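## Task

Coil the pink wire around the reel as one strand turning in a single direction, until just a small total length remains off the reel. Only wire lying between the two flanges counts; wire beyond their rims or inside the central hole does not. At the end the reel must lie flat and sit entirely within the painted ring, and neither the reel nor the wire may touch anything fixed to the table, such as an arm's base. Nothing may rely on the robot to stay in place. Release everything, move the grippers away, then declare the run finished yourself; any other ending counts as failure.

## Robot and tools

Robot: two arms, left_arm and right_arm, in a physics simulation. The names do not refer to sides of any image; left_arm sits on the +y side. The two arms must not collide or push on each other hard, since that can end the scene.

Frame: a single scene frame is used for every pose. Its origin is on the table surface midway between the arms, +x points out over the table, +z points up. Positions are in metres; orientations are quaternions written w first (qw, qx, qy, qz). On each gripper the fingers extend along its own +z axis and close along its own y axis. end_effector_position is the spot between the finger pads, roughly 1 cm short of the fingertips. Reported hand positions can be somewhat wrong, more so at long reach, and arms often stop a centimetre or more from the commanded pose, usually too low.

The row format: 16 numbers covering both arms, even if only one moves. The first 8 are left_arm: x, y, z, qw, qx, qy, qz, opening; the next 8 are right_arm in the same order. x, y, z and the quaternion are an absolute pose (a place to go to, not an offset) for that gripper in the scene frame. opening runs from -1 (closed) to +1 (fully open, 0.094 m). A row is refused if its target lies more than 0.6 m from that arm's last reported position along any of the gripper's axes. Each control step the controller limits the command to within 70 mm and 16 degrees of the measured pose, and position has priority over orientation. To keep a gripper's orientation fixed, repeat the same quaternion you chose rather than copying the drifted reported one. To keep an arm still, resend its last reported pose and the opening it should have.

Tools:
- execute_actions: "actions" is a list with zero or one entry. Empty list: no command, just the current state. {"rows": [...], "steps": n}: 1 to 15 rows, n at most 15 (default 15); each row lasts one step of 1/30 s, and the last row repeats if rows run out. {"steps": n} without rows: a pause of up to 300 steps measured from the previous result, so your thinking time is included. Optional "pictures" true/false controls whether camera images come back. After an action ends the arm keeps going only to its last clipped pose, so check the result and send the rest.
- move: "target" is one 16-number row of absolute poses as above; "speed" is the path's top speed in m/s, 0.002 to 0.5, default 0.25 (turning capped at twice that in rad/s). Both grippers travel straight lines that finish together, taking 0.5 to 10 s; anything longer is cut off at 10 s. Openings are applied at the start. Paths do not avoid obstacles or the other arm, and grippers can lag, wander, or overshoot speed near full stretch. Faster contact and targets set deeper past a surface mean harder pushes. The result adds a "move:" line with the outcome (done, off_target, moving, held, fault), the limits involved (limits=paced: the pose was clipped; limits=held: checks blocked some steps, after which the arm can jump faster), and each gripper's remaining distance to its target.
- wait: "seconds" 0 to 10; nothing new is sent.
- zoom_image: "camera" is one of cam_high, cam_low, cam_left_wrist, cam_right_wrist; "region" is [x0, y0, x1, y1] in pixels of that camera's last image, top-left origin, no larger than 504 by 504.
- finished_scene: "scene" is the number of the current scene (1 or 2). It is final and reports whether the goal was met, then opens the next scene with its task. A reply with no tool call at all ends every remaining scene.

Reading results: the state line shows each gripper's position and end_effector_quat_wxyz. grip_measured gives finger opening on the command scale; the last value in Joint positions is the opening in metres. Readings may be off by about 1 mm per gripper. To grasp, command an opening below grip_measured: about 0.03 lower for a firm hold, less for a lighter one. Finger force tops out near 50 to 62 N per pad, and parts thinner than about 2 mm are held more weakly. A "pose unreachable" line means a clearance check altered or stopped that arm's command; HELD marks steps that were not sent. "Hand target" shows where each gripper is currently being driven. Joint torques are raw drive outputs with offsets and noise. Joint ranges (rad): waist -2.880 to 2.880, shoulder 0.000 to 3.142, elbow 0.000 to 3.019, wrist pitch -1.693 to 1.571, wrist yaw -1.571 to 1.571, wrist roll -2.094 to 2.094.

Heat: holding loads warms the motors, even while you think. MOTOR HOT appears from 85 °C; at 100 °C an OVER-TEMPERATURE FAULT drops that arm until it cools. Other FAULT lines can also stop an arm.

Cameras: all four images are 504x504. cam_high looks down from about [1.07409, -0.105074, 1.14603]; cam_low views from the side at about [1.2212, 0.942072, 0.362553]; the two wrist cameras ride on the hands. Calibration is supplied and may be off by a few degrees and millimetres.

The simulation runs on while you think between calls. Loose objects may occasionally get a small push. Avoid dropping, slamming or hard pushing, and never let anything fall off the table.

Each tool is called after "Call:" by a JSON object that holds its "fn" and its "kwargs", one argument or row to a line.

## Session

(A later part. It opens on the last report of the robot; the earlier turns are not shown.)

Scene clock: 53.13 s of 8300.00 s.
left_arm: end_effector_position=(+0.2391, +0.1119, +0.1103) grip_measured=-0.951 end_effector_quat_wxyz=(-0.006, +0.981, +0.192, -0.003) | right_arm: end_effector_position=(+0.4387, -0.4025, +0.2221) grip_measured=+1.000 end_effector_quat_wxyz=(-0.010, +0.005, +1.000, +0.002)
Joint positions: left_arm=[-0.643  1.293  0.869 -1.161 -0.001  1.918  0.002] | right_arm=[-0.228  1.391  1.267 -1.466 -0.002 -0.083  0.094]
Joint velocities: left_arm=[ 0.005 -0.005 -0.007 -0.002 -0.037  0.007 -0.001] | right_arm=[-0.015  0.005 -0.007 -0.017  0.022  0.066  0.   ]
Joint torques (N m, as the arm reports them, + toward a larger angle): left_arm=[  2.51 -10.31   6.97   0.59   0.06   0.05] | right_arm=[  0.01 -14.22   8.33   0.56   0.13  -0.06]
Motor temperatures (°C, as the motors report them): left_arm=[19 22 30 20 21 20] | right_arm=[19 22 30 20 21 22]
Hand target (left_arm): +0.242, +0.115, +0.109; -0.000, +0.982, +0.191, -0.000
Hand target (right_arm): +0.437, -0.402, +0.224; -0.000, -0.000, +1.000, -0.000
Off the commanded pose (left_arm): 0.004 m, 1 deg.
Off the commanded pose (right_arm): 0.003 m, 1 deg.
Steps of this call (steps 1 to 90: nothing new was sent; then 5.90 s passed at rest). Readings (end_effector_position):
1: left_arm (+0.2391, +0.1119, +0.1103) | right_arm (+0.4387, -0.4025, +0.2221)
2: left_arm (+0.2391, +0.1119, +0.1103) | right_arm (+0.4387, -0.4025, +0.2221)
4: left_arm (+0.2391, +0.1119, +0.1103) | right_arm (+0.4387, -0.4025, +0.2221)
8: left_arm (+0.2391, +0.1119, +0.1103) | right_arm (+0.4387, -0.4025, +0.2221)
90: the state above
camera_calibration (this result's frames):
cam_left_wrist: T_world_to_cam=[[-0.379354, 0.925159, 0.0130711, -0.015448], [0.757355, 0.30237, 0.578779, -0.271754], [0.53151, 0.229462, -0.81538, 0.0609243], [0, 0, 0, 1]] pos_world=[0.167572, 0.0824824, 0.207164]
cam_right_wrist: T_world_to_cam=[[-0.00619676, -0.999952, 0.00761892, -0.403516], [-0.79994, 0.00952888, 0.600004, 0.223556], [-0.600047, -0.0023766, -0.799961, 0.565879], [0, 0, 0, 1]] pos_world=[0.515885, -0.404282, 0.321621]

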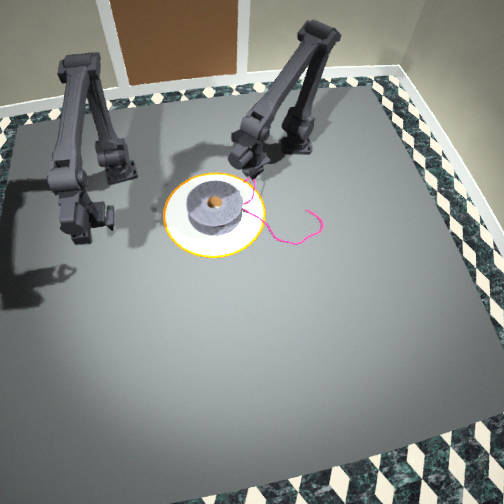

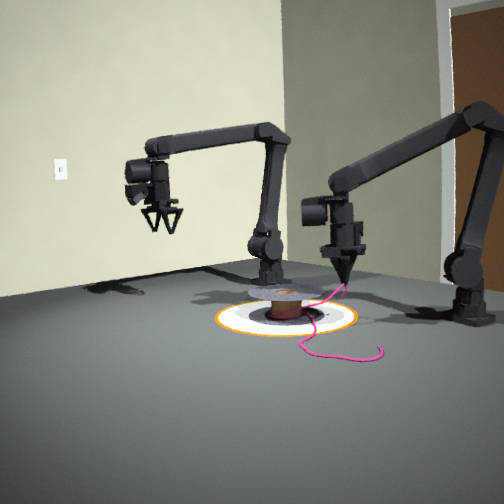

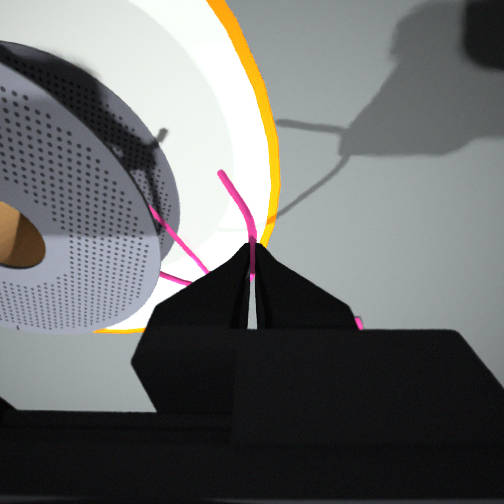

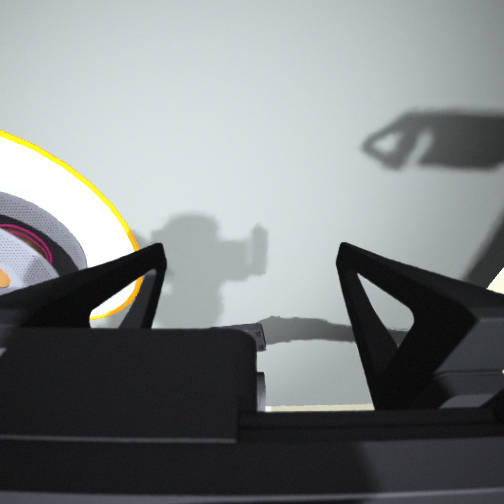

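Call:
{"fn": "move", "kwargs": {
  "target": [0.215,0.10,0.04,0.243,0.908,0.330,0.089,-0.975,0.437,-0.4024,0.2243,0,0,1,0,1],
  "speed": 0.08
}}

Call:
{"fn": "move", "kwargs": {
  "target": [0.185,0.045,0.03,0.375,0.804,0.419,0.195,-0.975,0.437,-0.4024,0.2243,0,0,1,0,1],
  "speed": 0.06
}}

Scene clock: 59.63 s of 8300.00 s.
left_arm: end_effector_position=(+0.2179, +0.1011, +0.0395) grip_measured=-0.951 end_effector_quat_wxyz=(+0.235, +0.912, +0.326, +0.082) | right_arm: end_effector_position=(+0.4387, -0.4025, +0.2221) grip_measured=+1.000 end_effector_quat_wxyz=(-0.010, +0.005, +1.000, +0.002)
Joint positions: left_arm=[-0.72   1.099  0.407 -0.377 -0.012  1.543  0.002] | right_arm=[-0.228  1.391  1.267 -1.466 -0.002 -0.083  0.094]
Joint velocities: left_arm=[ 0.015  0.005 -0.012 -0.007 -0.066 -0.037  0.   ] | right_arm=[-0.005 -0.015  0.012 -0.002 -0.007 -0.022  0.   ]
Joint torques (N m, as the arm reports them, + toward a larger angle): left_arm=[ 0.4  -6.01  6.58  2.01 -0.14 -0.33] | right_arm=[ -0.01 -14.26   8.32   0.55   0.13  -0.06]
Motor temperatures (°C, as the motors report them): left_arm=[19 22 30 20 21 20] | right_arm=[19 22 30 20 21 22]
Hand target (left_arm): +0.216, +0.099, +0.040; +0.244, +0.909, +0.328, +0.084
Hand target (right_arm): +0.437, -0.402, +0.224; -0.000, -0.000, +1.000, -0.000
Off the commanded pose (left_arm): 0.003 m, 1 deg.
Off the commanded pose (right_arm): 0.003 m, 1 deg.
move: done
camera_calibration (this result's frames):
cam_left_wrist: T_world_to_cam=[[-0.558485, 0.675232, -0.481826, 0.0713613], [0.451608, 0.734727, 0.506188, -0.185675], [0.695805, 0.0651014, -0.715274, -0.00617061], [0, 0, 0, 1]] pos_world=[0.128, 0.0886368, 0.123957]
cam_right_wrist: T_world_to_cam=[[-0.00619676, -0.999952, 0.00761892, -0.403516], [-0.79994, 0.00952888, 0.600004, 0.223556], [-0.600047, -0.0023766, -0.799961, 0.565879], [0, 0, 0, 1]] pos_world=[0.515885, -0.404282, 0.321621]

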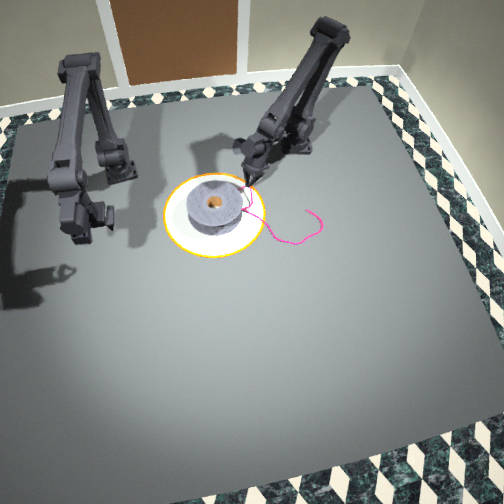

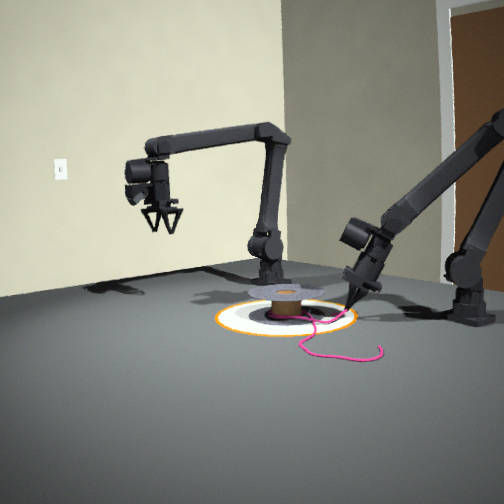

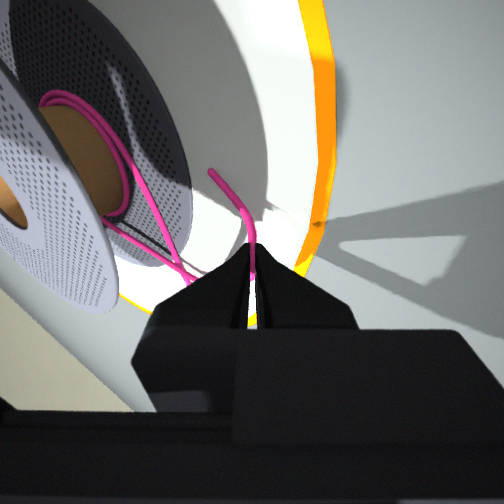

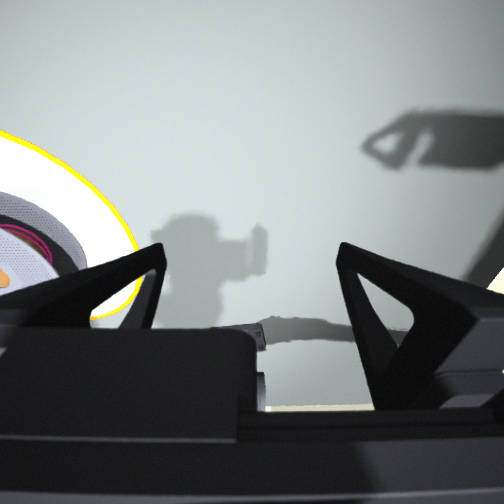

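Scene clock: 63.73 s of 8300.00 s.
left_arm: end_effector_position=(+0.1861, +0.0433, +0.0323) grip_measured=-0.951 end_effector_quat_wxyz=(+0.371, +0.808, +0.415, +0.193) | right_arm: end_effector_position=(+0.4387, -0.4025, +0.2221) grip_measured=+1.000 end_effector_quat_wxyz=(-0.010, +0.005, +1.000, +0.002)
Joint positions: left_arm=[-1.127  1.276  0.314  0.119 -0.515  1.07   0.002] | right_arm=[-0.228  1.391  1.267 -1.466 -0.002 -0.083  0.094]
Joint velocities: left_arm=[-0.015 -0.005 -0.002  0.002  0.007  0.051  0.   ] | right_arm=[ 0.024  0.005 -0.002  0.002  0.007  0.037  0.   ]
Joint torques (N m, as the arm reports them, + toward a larger angle): left_arm=[ 0.47 -5.25  5.1   2.53 -0.4  -0.34] | right_arm=[  0.   -14.24   8.33   0.55   0.13  -0.06]
Motor temperatures (°C, as the motors report them): left_arm=[19 22 29 20 21 20] | right_arm=[19 22 30 20 21 22]
Hand target (left_arm): +0.183, +0.044, +0.029; +0.376, +0.805, +0.419, +0.189
Hand target (right_arm): +0.437, -0.402, +0.224; -0.000, -0.000, +1.000, -0.000
Off the commanded pose (left_arm): 0.003 m, 1 deg.
Off the commanded pose (right_arm): 0.003 m, 1 deg.
move: done
camera_calibration (this result's frames):
cam_left_wrist: T_world_to_cam=[[-0.529009, 0.376669, -0.76044, 0.105541], [0.110101, 0.918985, 0.378608, -0.065485], [0.841443, 0.116562, -0.527623, -0.0208393], [0, 0, 0, 1]] pos_world=[0.0805773, 0.0228547, 0.0940557]
cam_right_wrist: T_world_to_cam=[[-0.00619676, -0.999952, 0.00761892, -0.403516], [-0.79994, 0.00952888, 0.600004, 0.223556], [-0.600047, -0.0023766, -0.799961, 0.565879], [0, 0, 0, 1]] pos_world=[0.515885, -0.404282, 0.321621]

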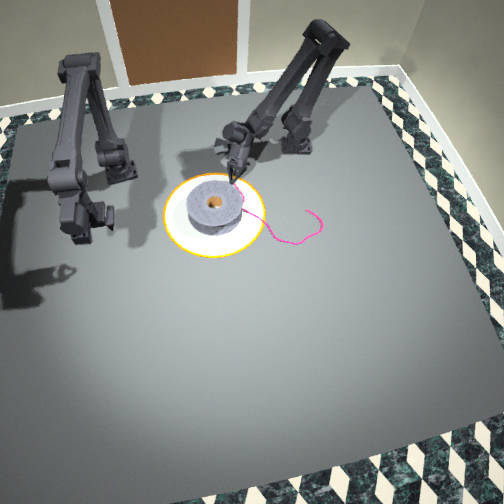

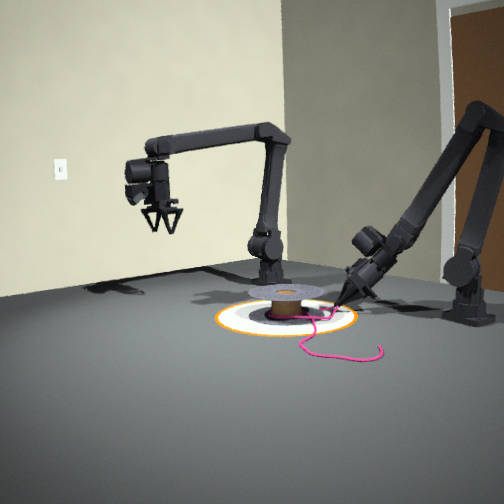

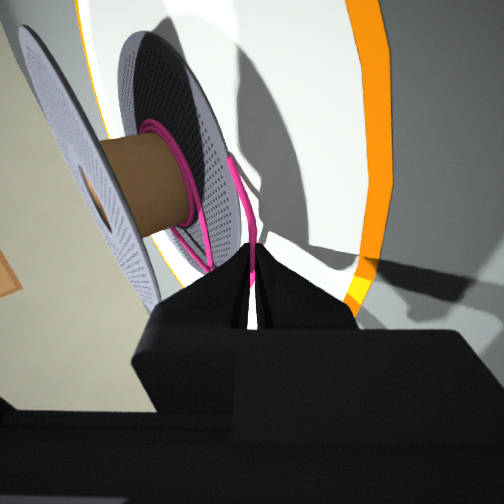

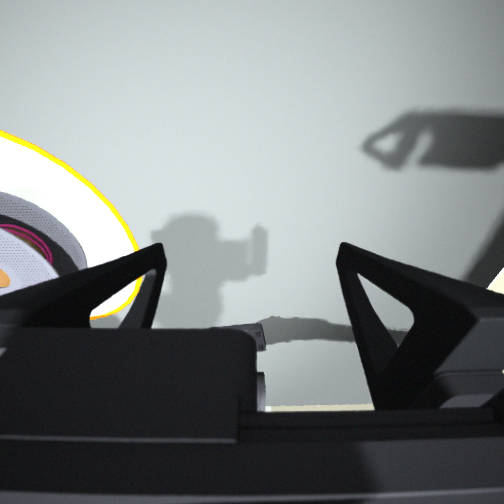

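Call:
{"fn": "move", "kwargs": {
  "target": [0.184,-0.026,0.034,0.324,0.694,0.583,0.272,-0.975,0.437,-0.4024,0.2243,0,0,1,0,1],
  "speed": 0.06
}}

Scene clock: 70.57 s of 8300.00 s.
left_arm: end_effector_position=(+0.1854, -0.0093, +0.0284) grip_measured=-0.951 end_effector_quat_wxyz=(+0.318, +0.697, +0.581, +0.277) | right_arm: end_effector_position=(+0.4387, -0.4025, +0.2221) grip_measured=+1.000 end_effector_quat_wxyz=(-0.010, +0.005, +1.000, +0.002)
Joint positions: left_arm=[-1.271  1.565  0.663 -0.37  -0.829  0.418  0.002] | right_arm=[-0.228  1.391  1.267 -1.466 -0.002 -0.083  0.094]
Joint velocities: left_arm=[-0.005 -0.005 -0.012 -0.007 -0.081 -0.037 -0.   ] | right_arm=[-0.005 -0.015  0.002 -0.017 -0.007 -0.037  0.   ]
Joint torques (N m, as the arm reports them, + toward a larger angle): left_arm=[  0.35 -10.33   9.21  -0.16  -0.62  -0.34] | right_arm=[  0.01 -14.25   8.33   0.54   0.12  -0.06]
Motor temperatures (°C, as the motors report them): left_arm=[19 22 29 20 22 20] | right_arm=[19 22 30 20 21 22]
Hand target (left_arm): +0.183, -0.025, +0.034; +0.325, +0.693, +0.584, +0.272
Hand target (right_arm): +0.437, -0.402, +0.224; -0.000, -0.000, +1.000, -0.000
Off the commanded pose (left_arm): 0.018 m, 1 deg.
Off the commanded pose (right_arm): 0.003 m, 1 deg.
move: off_target (left_arm)
camera_calibration (this result's frames):
cam_left_wrist: T_world_to_cam=[[-0.633786, 0.120193, -0.764113, 0.139173], [-0.30084, 0.871775, 0.386656, 0.0599082], [0.712608, 0.474934, -0.51636, 0.0107697], [0, 0, 0, 1]] pos_world=[0.098554, -0.0740689, 0.0887409]
cam_right_wrist: T_world_to_cam=[[-0.00619676, -0.999952, 0.00761892, -0.403516], [-0.79994, 0.00952888, 0.600004, 0.223556], [-0.600047, -0.0023766, -0.799961, 0.565879], [0, 0, 0, 1]] pos_world=[0.515885, -0.404282, 0.321621]

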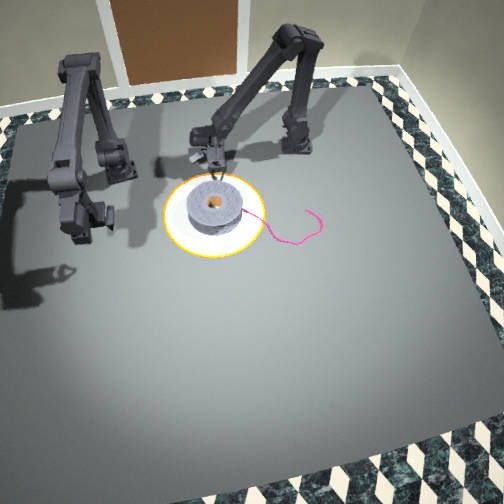

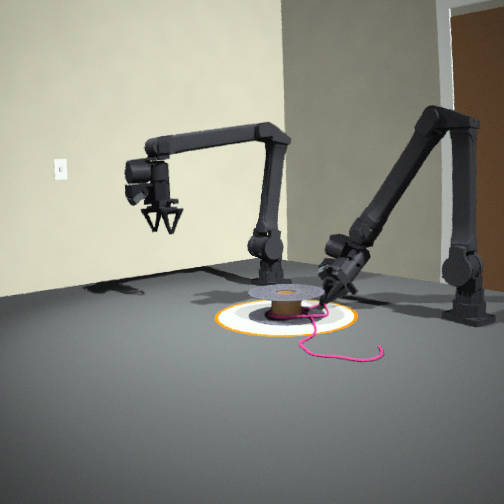

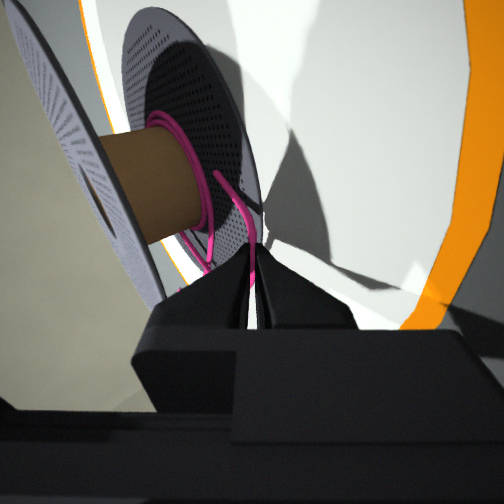

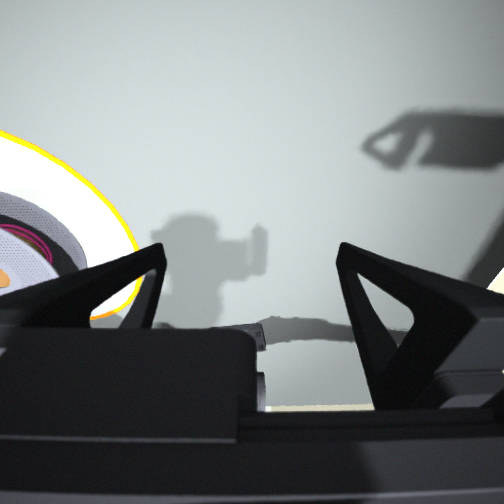

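Call:
{"fn": "move", "kwargs": {
  "target": [0.205,-0.085,0.042,0.286,0.612,0.668,0.312,-0.975,0.437,-0.4024,0.2243,0,0,1,0,1],
  "speed": 0.05
}}

Call:
{"fn": "zoom_image", "kwargs": {
  "camera": "cam_low",
  "region": [200, 240, 400, 370]
}}

Scene clock: 76.90 s of 8300.00 s.
left_arm: end_effector_position=(+0.1972, -0.0721, +0.0389) grip_measured=-0.951 end_effector_quat_wxyz=(+0.283, +0.623, +0.658, +0.314) | right_arm: end_effector_position=(+0.4387, -0.4025, +0.2221) grip_measured=+1.000 end_effector_quat_wxyz=(-0.010, +0.005, +1.000, +0.002)
Joint positions: left_arm=[-1.27   1.77   1.004 -0.773 -0.872  0.065  0.002] | right_arm=[-0.228  1.391  1.267 -1.466 -0.002 -0.083  0.094]
Joint velocities: left_arm=[-0.005 -0.015 -0.002  0.007 -0.007 -0.037 -0.001] | right_arm=[-0.015 -0.015  0.007  0.007  0.081 -0.022  0.   ]
Joint torques (N m, as the arm reports them, + toward a larger angle): left_arm=[  2.45 -14.44   9.93  -0.71  -0.68  -0.35] | right_arm=[  0.   -14.26   8.33   0.54   0.12  -0.06]
Motor temperatures (°C, as the motors report them): left_arm=[19 22 30 20 22 20] | right_arm=[19 22 30 20 21 22]
Hand target (left_arm): +0.205, -0.084, +0.043; +0.287, +0.611, +0.668, +0.313
Hand target (right_arm): +0.437, -0.402, +0.224; -0.000, -0.000, +1.000, -0.000
Off the commanded pose (left_arm): 0.015 m, 2 deg.
Off the commanded pose (right_arm): 0.003 m, 1 deg.
After step 90, 0.43 s passed at rest.
move: off_target (left_arm)
camera_calibration (this result's frames):
cam_left_wrist: T_world_to_cam=[[-0.641829, -0.0295875, -0.766277, 0.153127], [-0.49804, 0.77591, 0.387195, 0.146137], [0.583106, 0.63015, -0.512737, 0.074143], [0, 0, 0, 1]] pos_world=[0.12783, -0.15558, 0.09877]
cam_right_wrist: T_world_to_cam=[[-0.00619676, -0.999952, 0.00761892, -0.403516], [-0.79994, 0.00952888, 0.600004, 0.223556], [-0.600047, -0.0023766, -0.799961, 0.565879], [0, 0, 0, 1]] pos_world=[0.515885, -0.404282, 0.321621]

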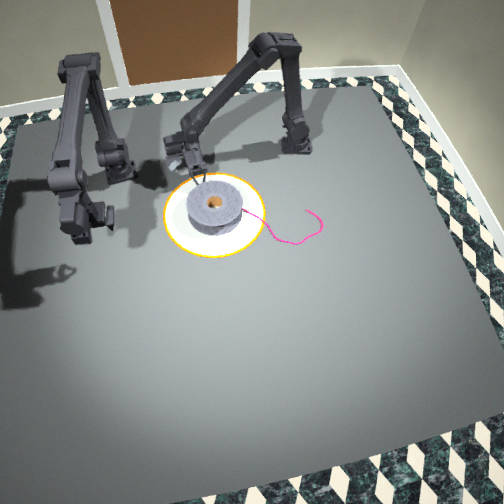

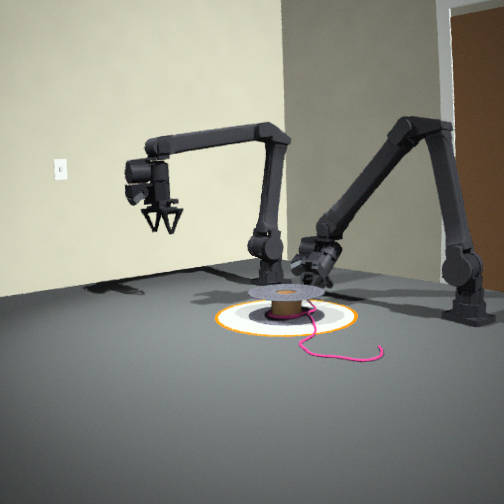

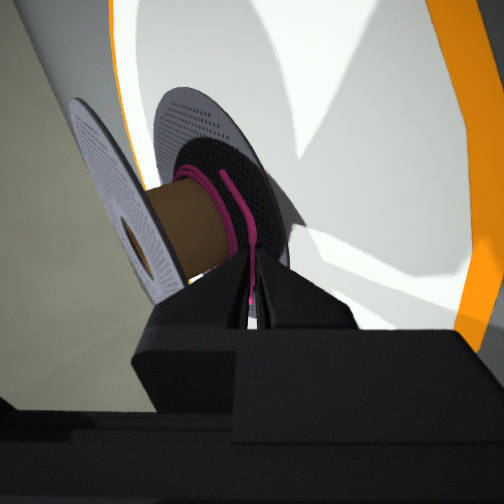

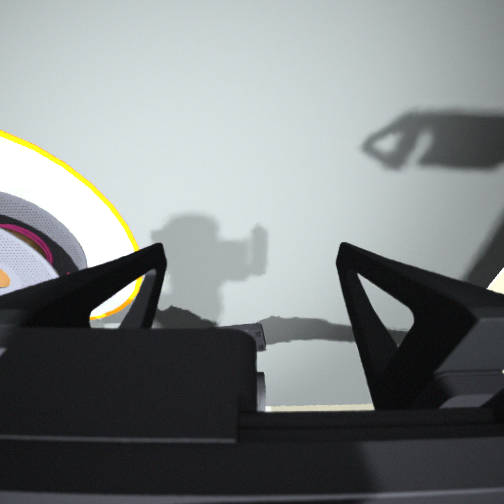

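Region (200, 240, 400, 370) of cam_low's 504x504 image, scaled by 2.520, with more detail than that image has; it fills the top 328 rows of this view, and the rest is white.

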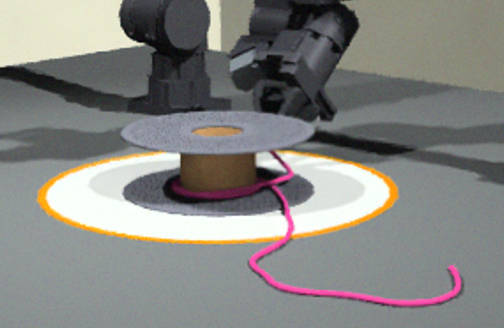

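Call:
{"fn": "move", "kwargs": {
  "target": [0.236,-0.108,0.036,0.211,0.453,0.785,0.366,-0.975,0.437,-0.4024,0.2243,0,0,1,0,1],
  "speed": 0.05
}}

Call:
{"fn": "zoom_image", "kwargs": {
  "camera": "cam_low",
  "region": [200, 240, 400, 370]
}}

Scene clock: 87.57 s of 8300.00 s.
left_arm: end_effector_position=(+0.2291, -0.0972, +0.0359) grip_measured=-0.951 end_effector_quat_wxyz=(+0.213, +0.463, +0.776, +0.371) | right_arm: end_effector_position=(+0.4387, -0.4025, +0.2221) grip_measured=+1.000 end_effector_quat_wxyz=(-0.010, +0.005, +1.000, +0.002)
Joint positions: left_arm=[-1.197  2.021  1.38  -1.309 -0.82  -0.482  0.002] | right_arm=[-0.228  1.391  1.267 -1.466 -0.002 -0.083  0.094]
Joint velocities: left_arm=[-0.024 -0.005  0.012 -0.007  0.051  0.007 -0.   ] | right_arm=[-0.015 -0.005  0.007 -0.017 -0.007 -0.007  0.   ]
Joint torques (N m, as the arm reports them, + toward a larger angle): left_arm=[  2.38 -18.44  10.15  -1.58  -0.35  -0.35] | right_arm=[  0.   -14.26   8.32   0.55   0.13  -0.05]
Motor temperatures (°C, as the motors report them): left_arm=[19 23 31 20 22 20] | right_arm=[19 22 30 20 21 22]
Hand target (left_arm): +0.236, -0.107, +0.037; +0.214, +0.451, +0.784, +0.368
Hand target (right_arm): +0.437, -0.402, +0.224; -0.000, -0.000, +1.000, -0.000
Off the commanded pose (left_arm): 0.013 m, 2 deg.
Off the commanded pose (right_arm): 0.003 m, 1 deg.
After step 90, 2.80 s passed at rest.
move: off_target (left_arm)
camera_calibration (this result's frames):
cam_left_wrist: T_world_to_cam=[[-0.558944, -0.298317, -0.773685, 0.125713], [-0.784684, 0.491912, 0.377219, 0.220995], [0.268054, 0.817942, -0.509036, 0.160116], [0, 0, 0, 1]] pos_world=[0.200758, -0.202174, 0.0954037]
cam_right_wrist: T_world_to_cam=[[-0.00619676, -0.999952, 0.00761892, -0.403516], [-0.79994, 0.00952888, 0.600004, 0.223556], [-0.600047, -0.0023766, -0.799961, 0.565879], [0, 0, 0, 1]] pos_world=[0.515885, -0.404282, 0.321621]

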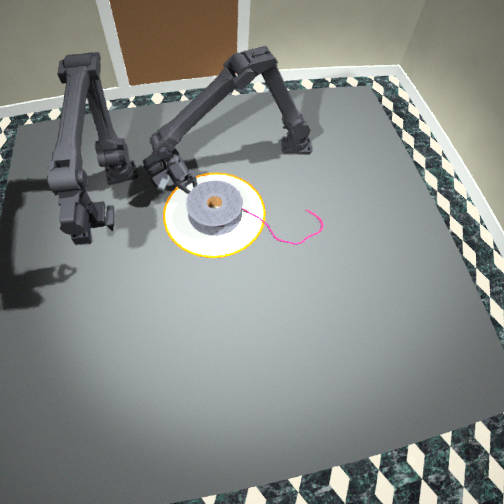

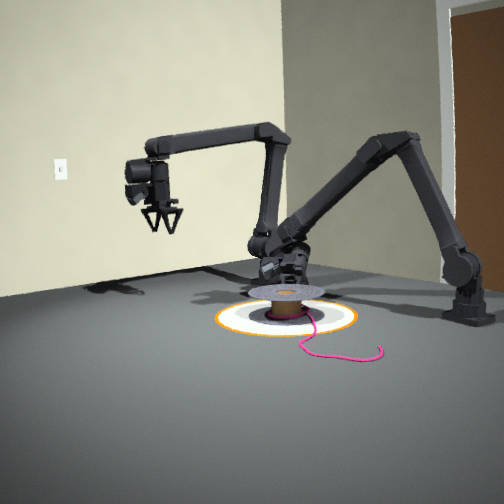

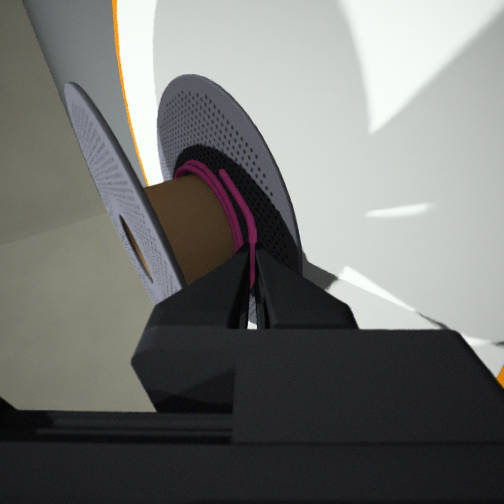

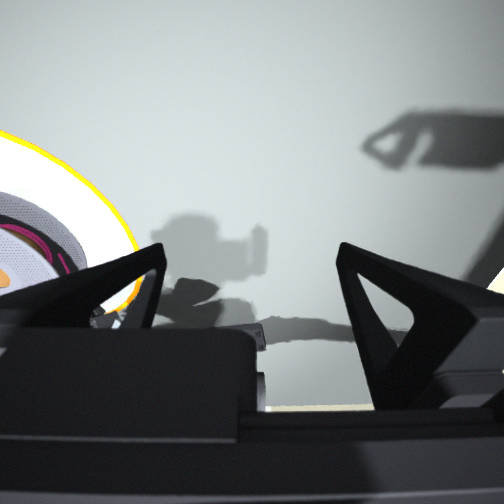

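Region (200, 240, 400, 370) of cam_low's 504x504 image, scaled by 2.520, with more detail than that image has; it fills the top 328 rows of this view, and the rest is white.

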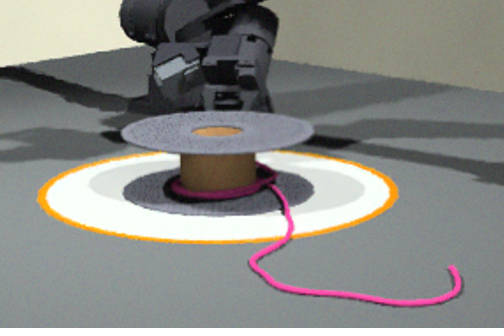

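Call:
{"fn": "move", "kwargs": {
  "target": [0.236,-0.108,0.036,0.211,0.453,0.785,0.366,-0.8,0.437,-0.4024,0.2243,0,0,1,0,1],
  "speed": 0.05
}}

Call:
{"fn": "move", "kwargs": {
  "target": [0.19,-0.125,0.07,0.211,0.453,0.785,0.366,-0.8,0.437,-0.4024,0.2243,0,0,1,0,1],
  "speed": 0.06
}}

Scene clock: 92.80 s of 8300.00 s.
left_arm: end_effector_position=(+0.2283, -0.0970, +0.0353) grip_measured=-0.803 end_effector_quat_wxyz=(+0.211, +0.462, +0.778, +0.370) | right_arm: end_effector_position=(+0.4387, -0.4025, +0.2221) grip_measured=+1.000 end_effector_quat_wxyz=(-0.010, +0.005, +1.000, +0.002)
Joint positions: left_arm=[-1.197  2.021  1.38  -1.31  -0.814 -0.486  0.009] | right_arm=[-0.228  1.391  1.267 -1.466 -0.002 -0.083  0.094]
Joint velocities: left_arm=[ 0.005 -0.024 -0.012 -0.002  0.007 -0.037  0.001] | right_arm=[-0.005  0.005 -0.007 -0.017 -0.022 -0.037  0.   ]
Joint torques (N m, as the arm reports them, + toward a larger angle): left_arm=[  2.48 -18.59  10.22  -1.4   -0.34  -0.26] | right_arm=[  0.   -14.22   8.33   0.55   0.12  -0.06]
Motor temperatures (°C, as the motors report them): left_arm=[19 23 31 20 22 20] | right_arm=[19 22 29 20 21 22]
Hand target (left_arm): +0.236, -0.107, +0.036; +0.211, +0.453, +0.785, +0.366
Hand target (right_arm): +0.437, -0.402, +0.224; -0.000, -0.000, +1.000, -0.000
Off the commanded pose (left_arm): 0.013 m, 1 deg.
Off the commanded pose (right_arm): 0.003 m, 1 deg.
After step 90, 1.53 s passed at rest.
move: off_target (left_arm)
camera_calibration (this result's frames):
cam_left_wrist: T_world_to_cam=[[-0.560735, -0.302949, -0.770583, 0.124728], [-0.785285, 0.489623, 0.378942, 0.220422], [0.262495, 0.817613, -0.51245, 0.161172], [0, 0, 0, 1]] pos_world=[0.200726, -0.201914, 0.0951788]
cam_right_wrist: T_world_to_cam=[[-0.00619676, -0.999952, 0.00761892, -0.403516], [-0.79994, 0.00952888, 0.600004, 0.223556], [-0.600047, -0.0023766, -0.799961, 0.565879], [0, 0, 0, 1]] pos_world=[0.515885, -0.404282, 0.321621]

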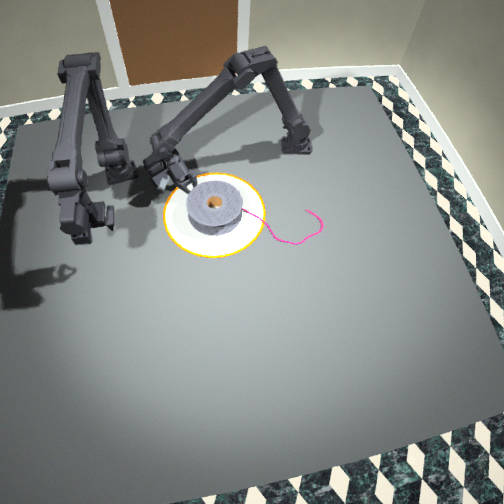

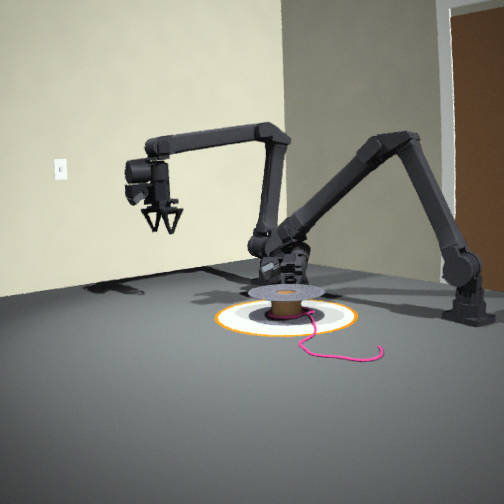

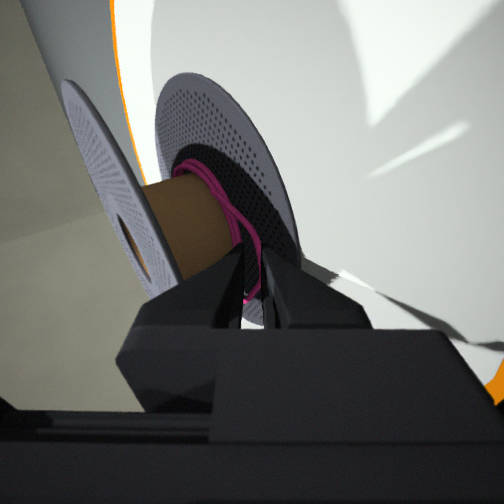

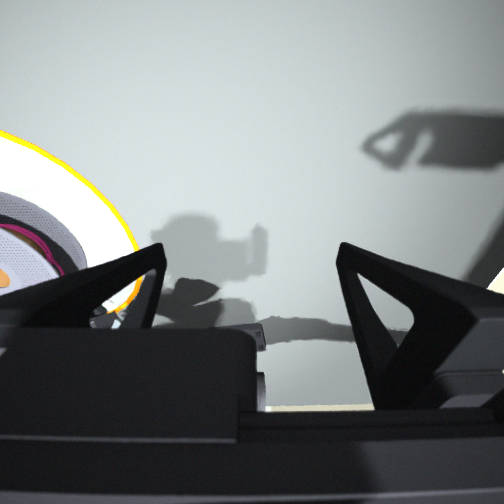

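Scene clock: 94.13 s of 8300.00 s.
left_arm: end_effector_position=(+0.1926, -0.1100, +0.0631) grip_measured=-0.803 end_effector_quat_wxyz=(+0.203, +0.459, +0.780, +0.375) | right_arm: end_effector_position=(+0.4387, -0.4025, +0.2221) grip_measured=+1.000 end_effector_quat_wxyz=(-0.010, +0.005, +1.000, +0.002)
Joint positions: left_arm=[-1.265  2.021  1.459 -1.478 -0.777 -0.591  0.009] | right_arm=[-0.228  1.391  1.267 -1.466 -0.002 -0.083  0.094]
Joint velocities: left_arm=[-0.015 -0.024 -0.002 -0.007 -0.007 -0.022 -0.   ] | right_arm=[ 0.024 -0.015  0.002 -0.027 -0.095  0.007  0.   ]
Joint torques (N m, as the arm reports them, + toward a larger angle): left_arm=[  0.55 -19.9   10.34  -1.85  -0.31  -0.34] | right_arm=[  0.04 -14.2    8.33   0.54   0.13  -0.06]
Motor temperatures (°C, as the motors report them): left_arm=[19 23 31 20 22 20] | right_arm=[19 22 29 20 21 22]
Hand target (left_arm): +0.189, -0.123, +0.070; +0.210, +0.453, +0.785, +0.366
Hand target (right_arm): +0.437, -0.402, +0.224; -0.000, -0.000, +1.000, -0.000
Off the commanded pose (left_arm): 0.017 m, 2 deg.
Off the commanded pose (right_arm): 0.003 m, 1 deg.
move: off_target (left_arm)
camera_calibration (this result's frames):
cam_left_wrist: T_world_to_cam=[[-0.560848, -0.30083, -0.771331, 0.122466], [-0.789989, 0.473214, 0.389855, 0.186625], [0.247725, 0.827992, -0.503053, 0.198873], [0, 0, 0, 1]] pos_world=[0.166851, -0.216137, 0.121749]
cam_right_wrist: T_world_to_cam=[[-0.00619676, -0.999952, 0.00761892, -0.403516], [-0.79994, 0.00952888, 0.600004, 0.223556], [-0.600047, -0.0023766, -0.799961, 0.565879], [0, 0, 0, 1]] pos_world=[0.515885, -0.404282, 0.321621]

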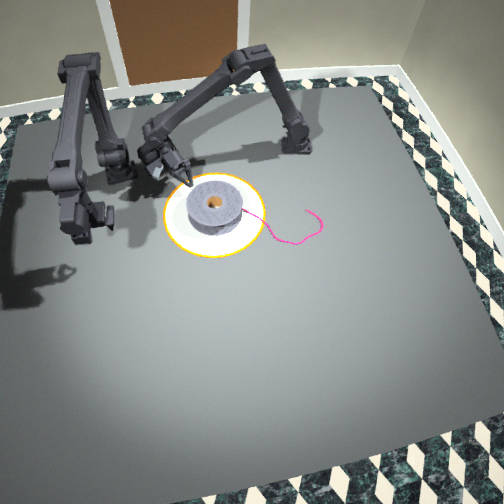

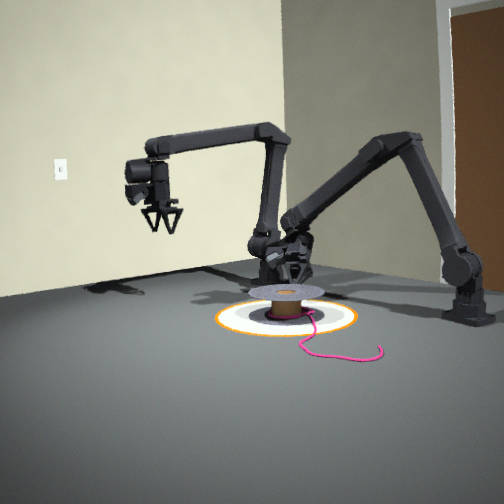

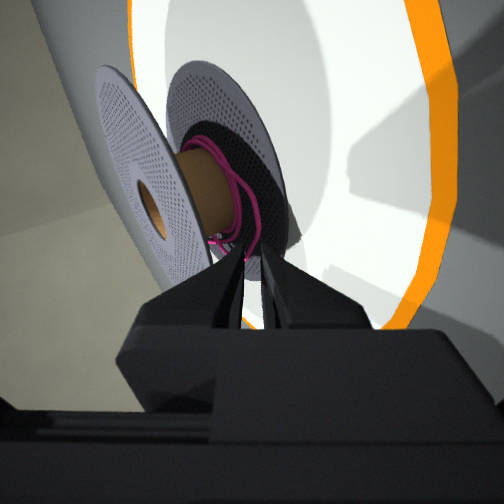

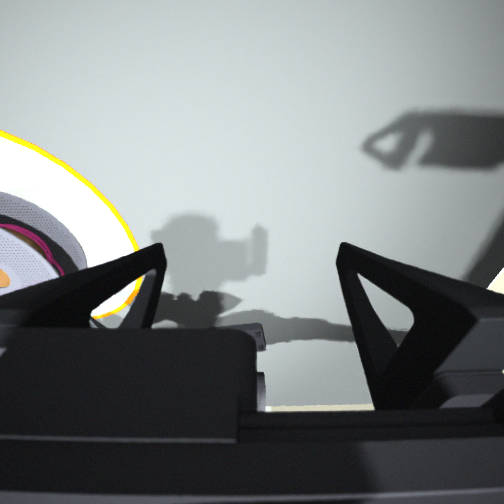

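Call:
{"fn": "move", "kwargs": {
  "target": [0.19,-0.08,0.16,0,0.5,0.866,0,0,0.437,-0.4024,0.2243,0,0,1,0,1],
  "speed": 0.2
}}

Call:
{"fn": "move", "kwargs": {
  "target": [0.40,0.31,0.10,0,-0.216,0.976,0,0,0.437,-0.4024,0.2243,0,0,1,0,1],
  "speed": 0.25
}}

Scene clock: 108.50 s of 8300.00 s.
left_arm: end_effector_position=(+0.1890, -0.0825, +0.1635) grip_measured=-0.003 end_effector_quat_wxyz=(-0.004, +0.494, +0.870, +0.007) | right_arm: end_effector_position=(+0.4387, -0.4025, +0.2221) grip_measured=+1.000 end_effector_quat_wxyz=(-0.010, +0.005, +1.000, +0.002)
Joint positions: left_arm=[-1.009  1.608  1.351 -1.328 -0.006 -0.171  0.047] | right_arm=[-0.228  1.391  1.267 -1.466 -0.002 -0.083  0.094]
Joint velocities: left_arm=[-0.005 -0.005 -0.012 -0.012 -0.007 -0.037  0.001] | right_arm=[-0.005 -0.015 -0.002 -0.012  0.095 -0.051  0.   ]
Joint torques (N m, as the arm reports them, + toward a larger angle): left_arm=[  1.93 -17.05   7.64   0.38   0.08   0.05] | right_arm=[  0.01 -14.24   8.33   0.55   0.12  -0.06]
Motor temperatures (°C, as the motors report them): left_arm=[19 24 32 20 22 20] | right_arm=[19 22 29 20 21 22]
Hand target (left_arm): +0.191, -0.079, +0.162; -0.004, +0.498, +0.867, +0.004
Hand target (right_arm): +0.437, -0.402, +0.224; -0.000, -0.000, +1.000, -0.000
Off the commanded pose (left_arm): 0.004 m, 1 deg.
Off the commanded pose (right_arm): 0.003 m, 1 deg.
After step 90, 8.80 s passed at rest.
move: done
camera_calibration (this result's frames):
cam_left_wrist: T_world_to_cam=[[-0.857156, -0.514987, -0.00852051, 0.119761], [-0.419341, 0.688164, 0.592101, 0.0462067], [-0.299061, 0.511096, -0.805819, 0.354111], [0, 0, 0, 1]] pos_world=[0.227931, -0.151107, 0.259011]
cam_right_wrist: T_world_to_cam=[[-0.00619676, -0.999952, 0.00761892, -0.403516], [-0.79994, 0.00952888, 0.600004, 0.223556], [-0.600047, -0.0023766, -0.799961, 0.565879], [0, 0, 0, 1]] pos_world=[0.515885, -0.404282, 0.321621]

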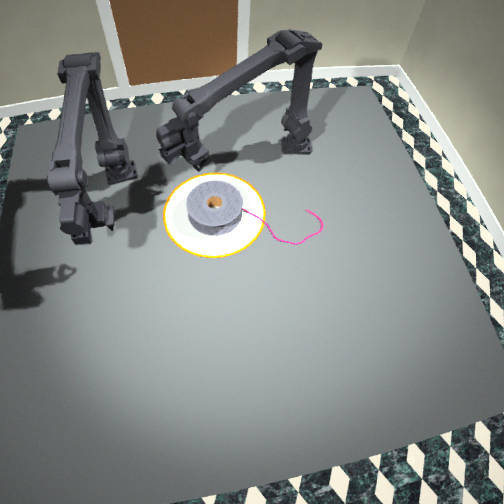

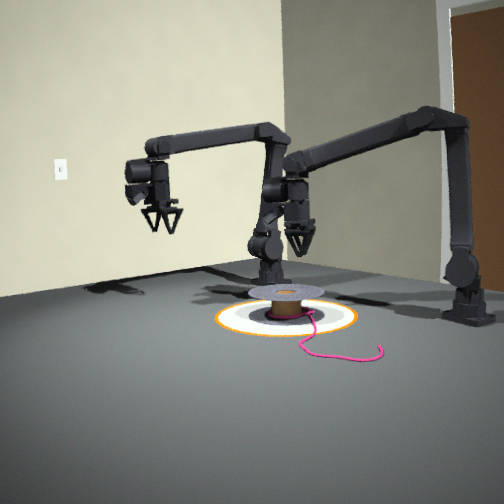

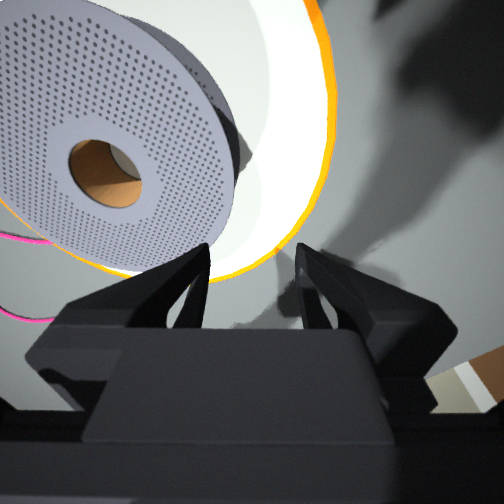

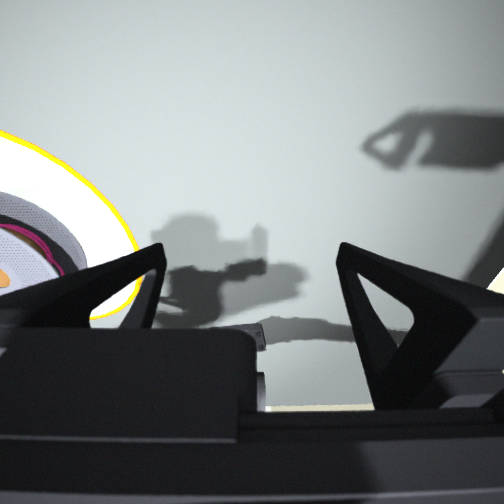

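Scene clock: 111.83 s of 8300.00 s.
left_arm: end_effector_position=(+0.3910, +0.3111, +0.0944) grip_measured=-0.003 end_effector_quat_wxyz=(-0.006, -0.206, +0.978, +0.007) | right_arm: end_effector_position=(+0.4387, -0.4025, +0.2221) grip_measured=+1.000 end_effector_quat_wxyz=(-0.010, +0.005, +1.000, +0.002)
Joint positions: left_arm=[ 0.072  1.436  0.961 -1.112 -0.009 -0.538  0.047] | right_arm=[-0.228  1.391  1.267 -1.466 -0.002 -0.083  0.094]
Joint velocities: left_arm=[-0.005 -0.005 -0.022 -0.002 -0.051 -0.022  0.001] | right_arm=[0.015 0.005 0.002 0.002 0.022 0.022 0.   ]
Joint torques (N m, as the arm reports them, + toward a larger angle): left_arm=[  1.51 -10.85  10.07   0.78  -0.18  -0.27] | right_arm=[ -0.02 -14.25   8.32   0.55   0.13  -0.06]
Motor temperatures (°C, as the motors report them): left_arm=[19 24 31 20 22 20] | right_arm=[19 22 29 20 21 22]
Hand target (left_arm): +0.406, +0.311, +0.099; +0.009, -0.216, +0.976, +0.003
Hand target (right_arm): +0.437, -0.402, +0.224; -0.000, -0.000, +1.000, -0.000
Off the commanded pose (left_arm): 0.011 m, 2 deg.
Off the commanded pose (right_arm): 0.003 m, 1 deg.
move: off_target (left_arm)
camera_calibration (this result's frames):
cam_left_wrist: T_world_to_cam=[[0.406105, -0.913678, -0.0164931, 0.125884], [-0.734533, -0.337111, 0.588913, 0.343508], [-0.543636, -0.227046, -0.808028, 0.48328], [0, 0, 0, 1]] pos_world=[0.463924, 0.340544, 0.190285]
cam_right_wrist: T_world_to_cam=[[-0.00619676, -0.999952, 0.00761892, -0.403516], [-0.79994, 0.00952888, 0.600004, 0.223556], [-0.600047, -0.0023766, -0.799961, 0.565879], [0, 0, 0, 1]] pos_world=[0.515885, -0.404282, 0.321621]

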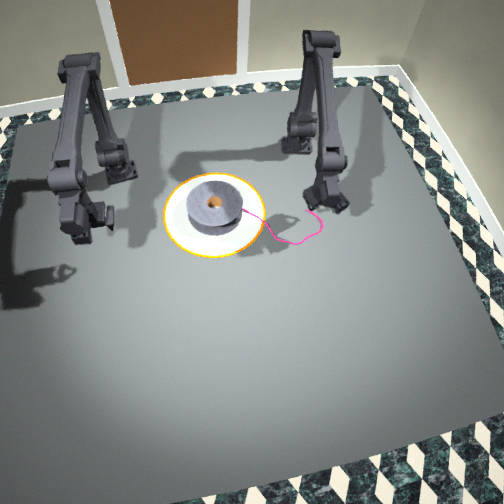

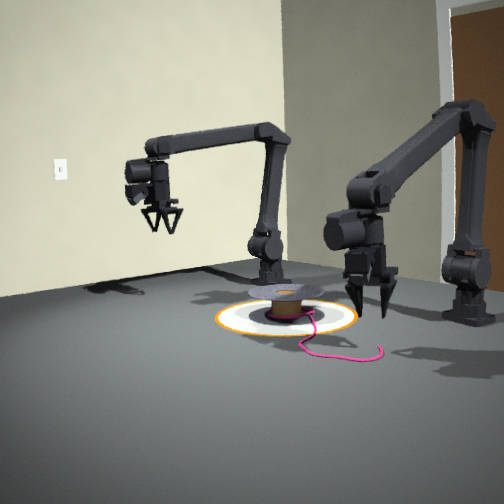

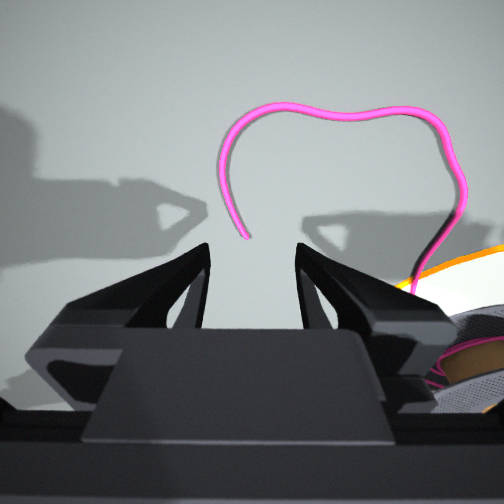

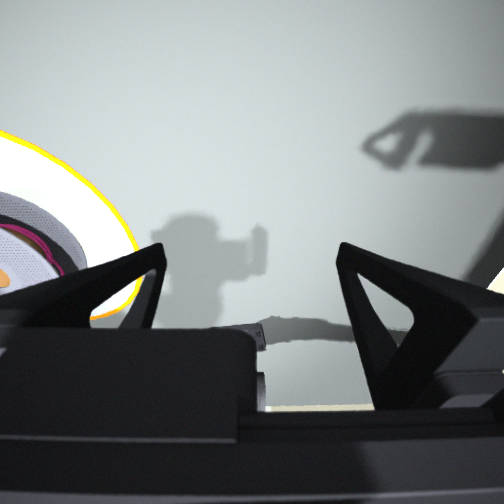

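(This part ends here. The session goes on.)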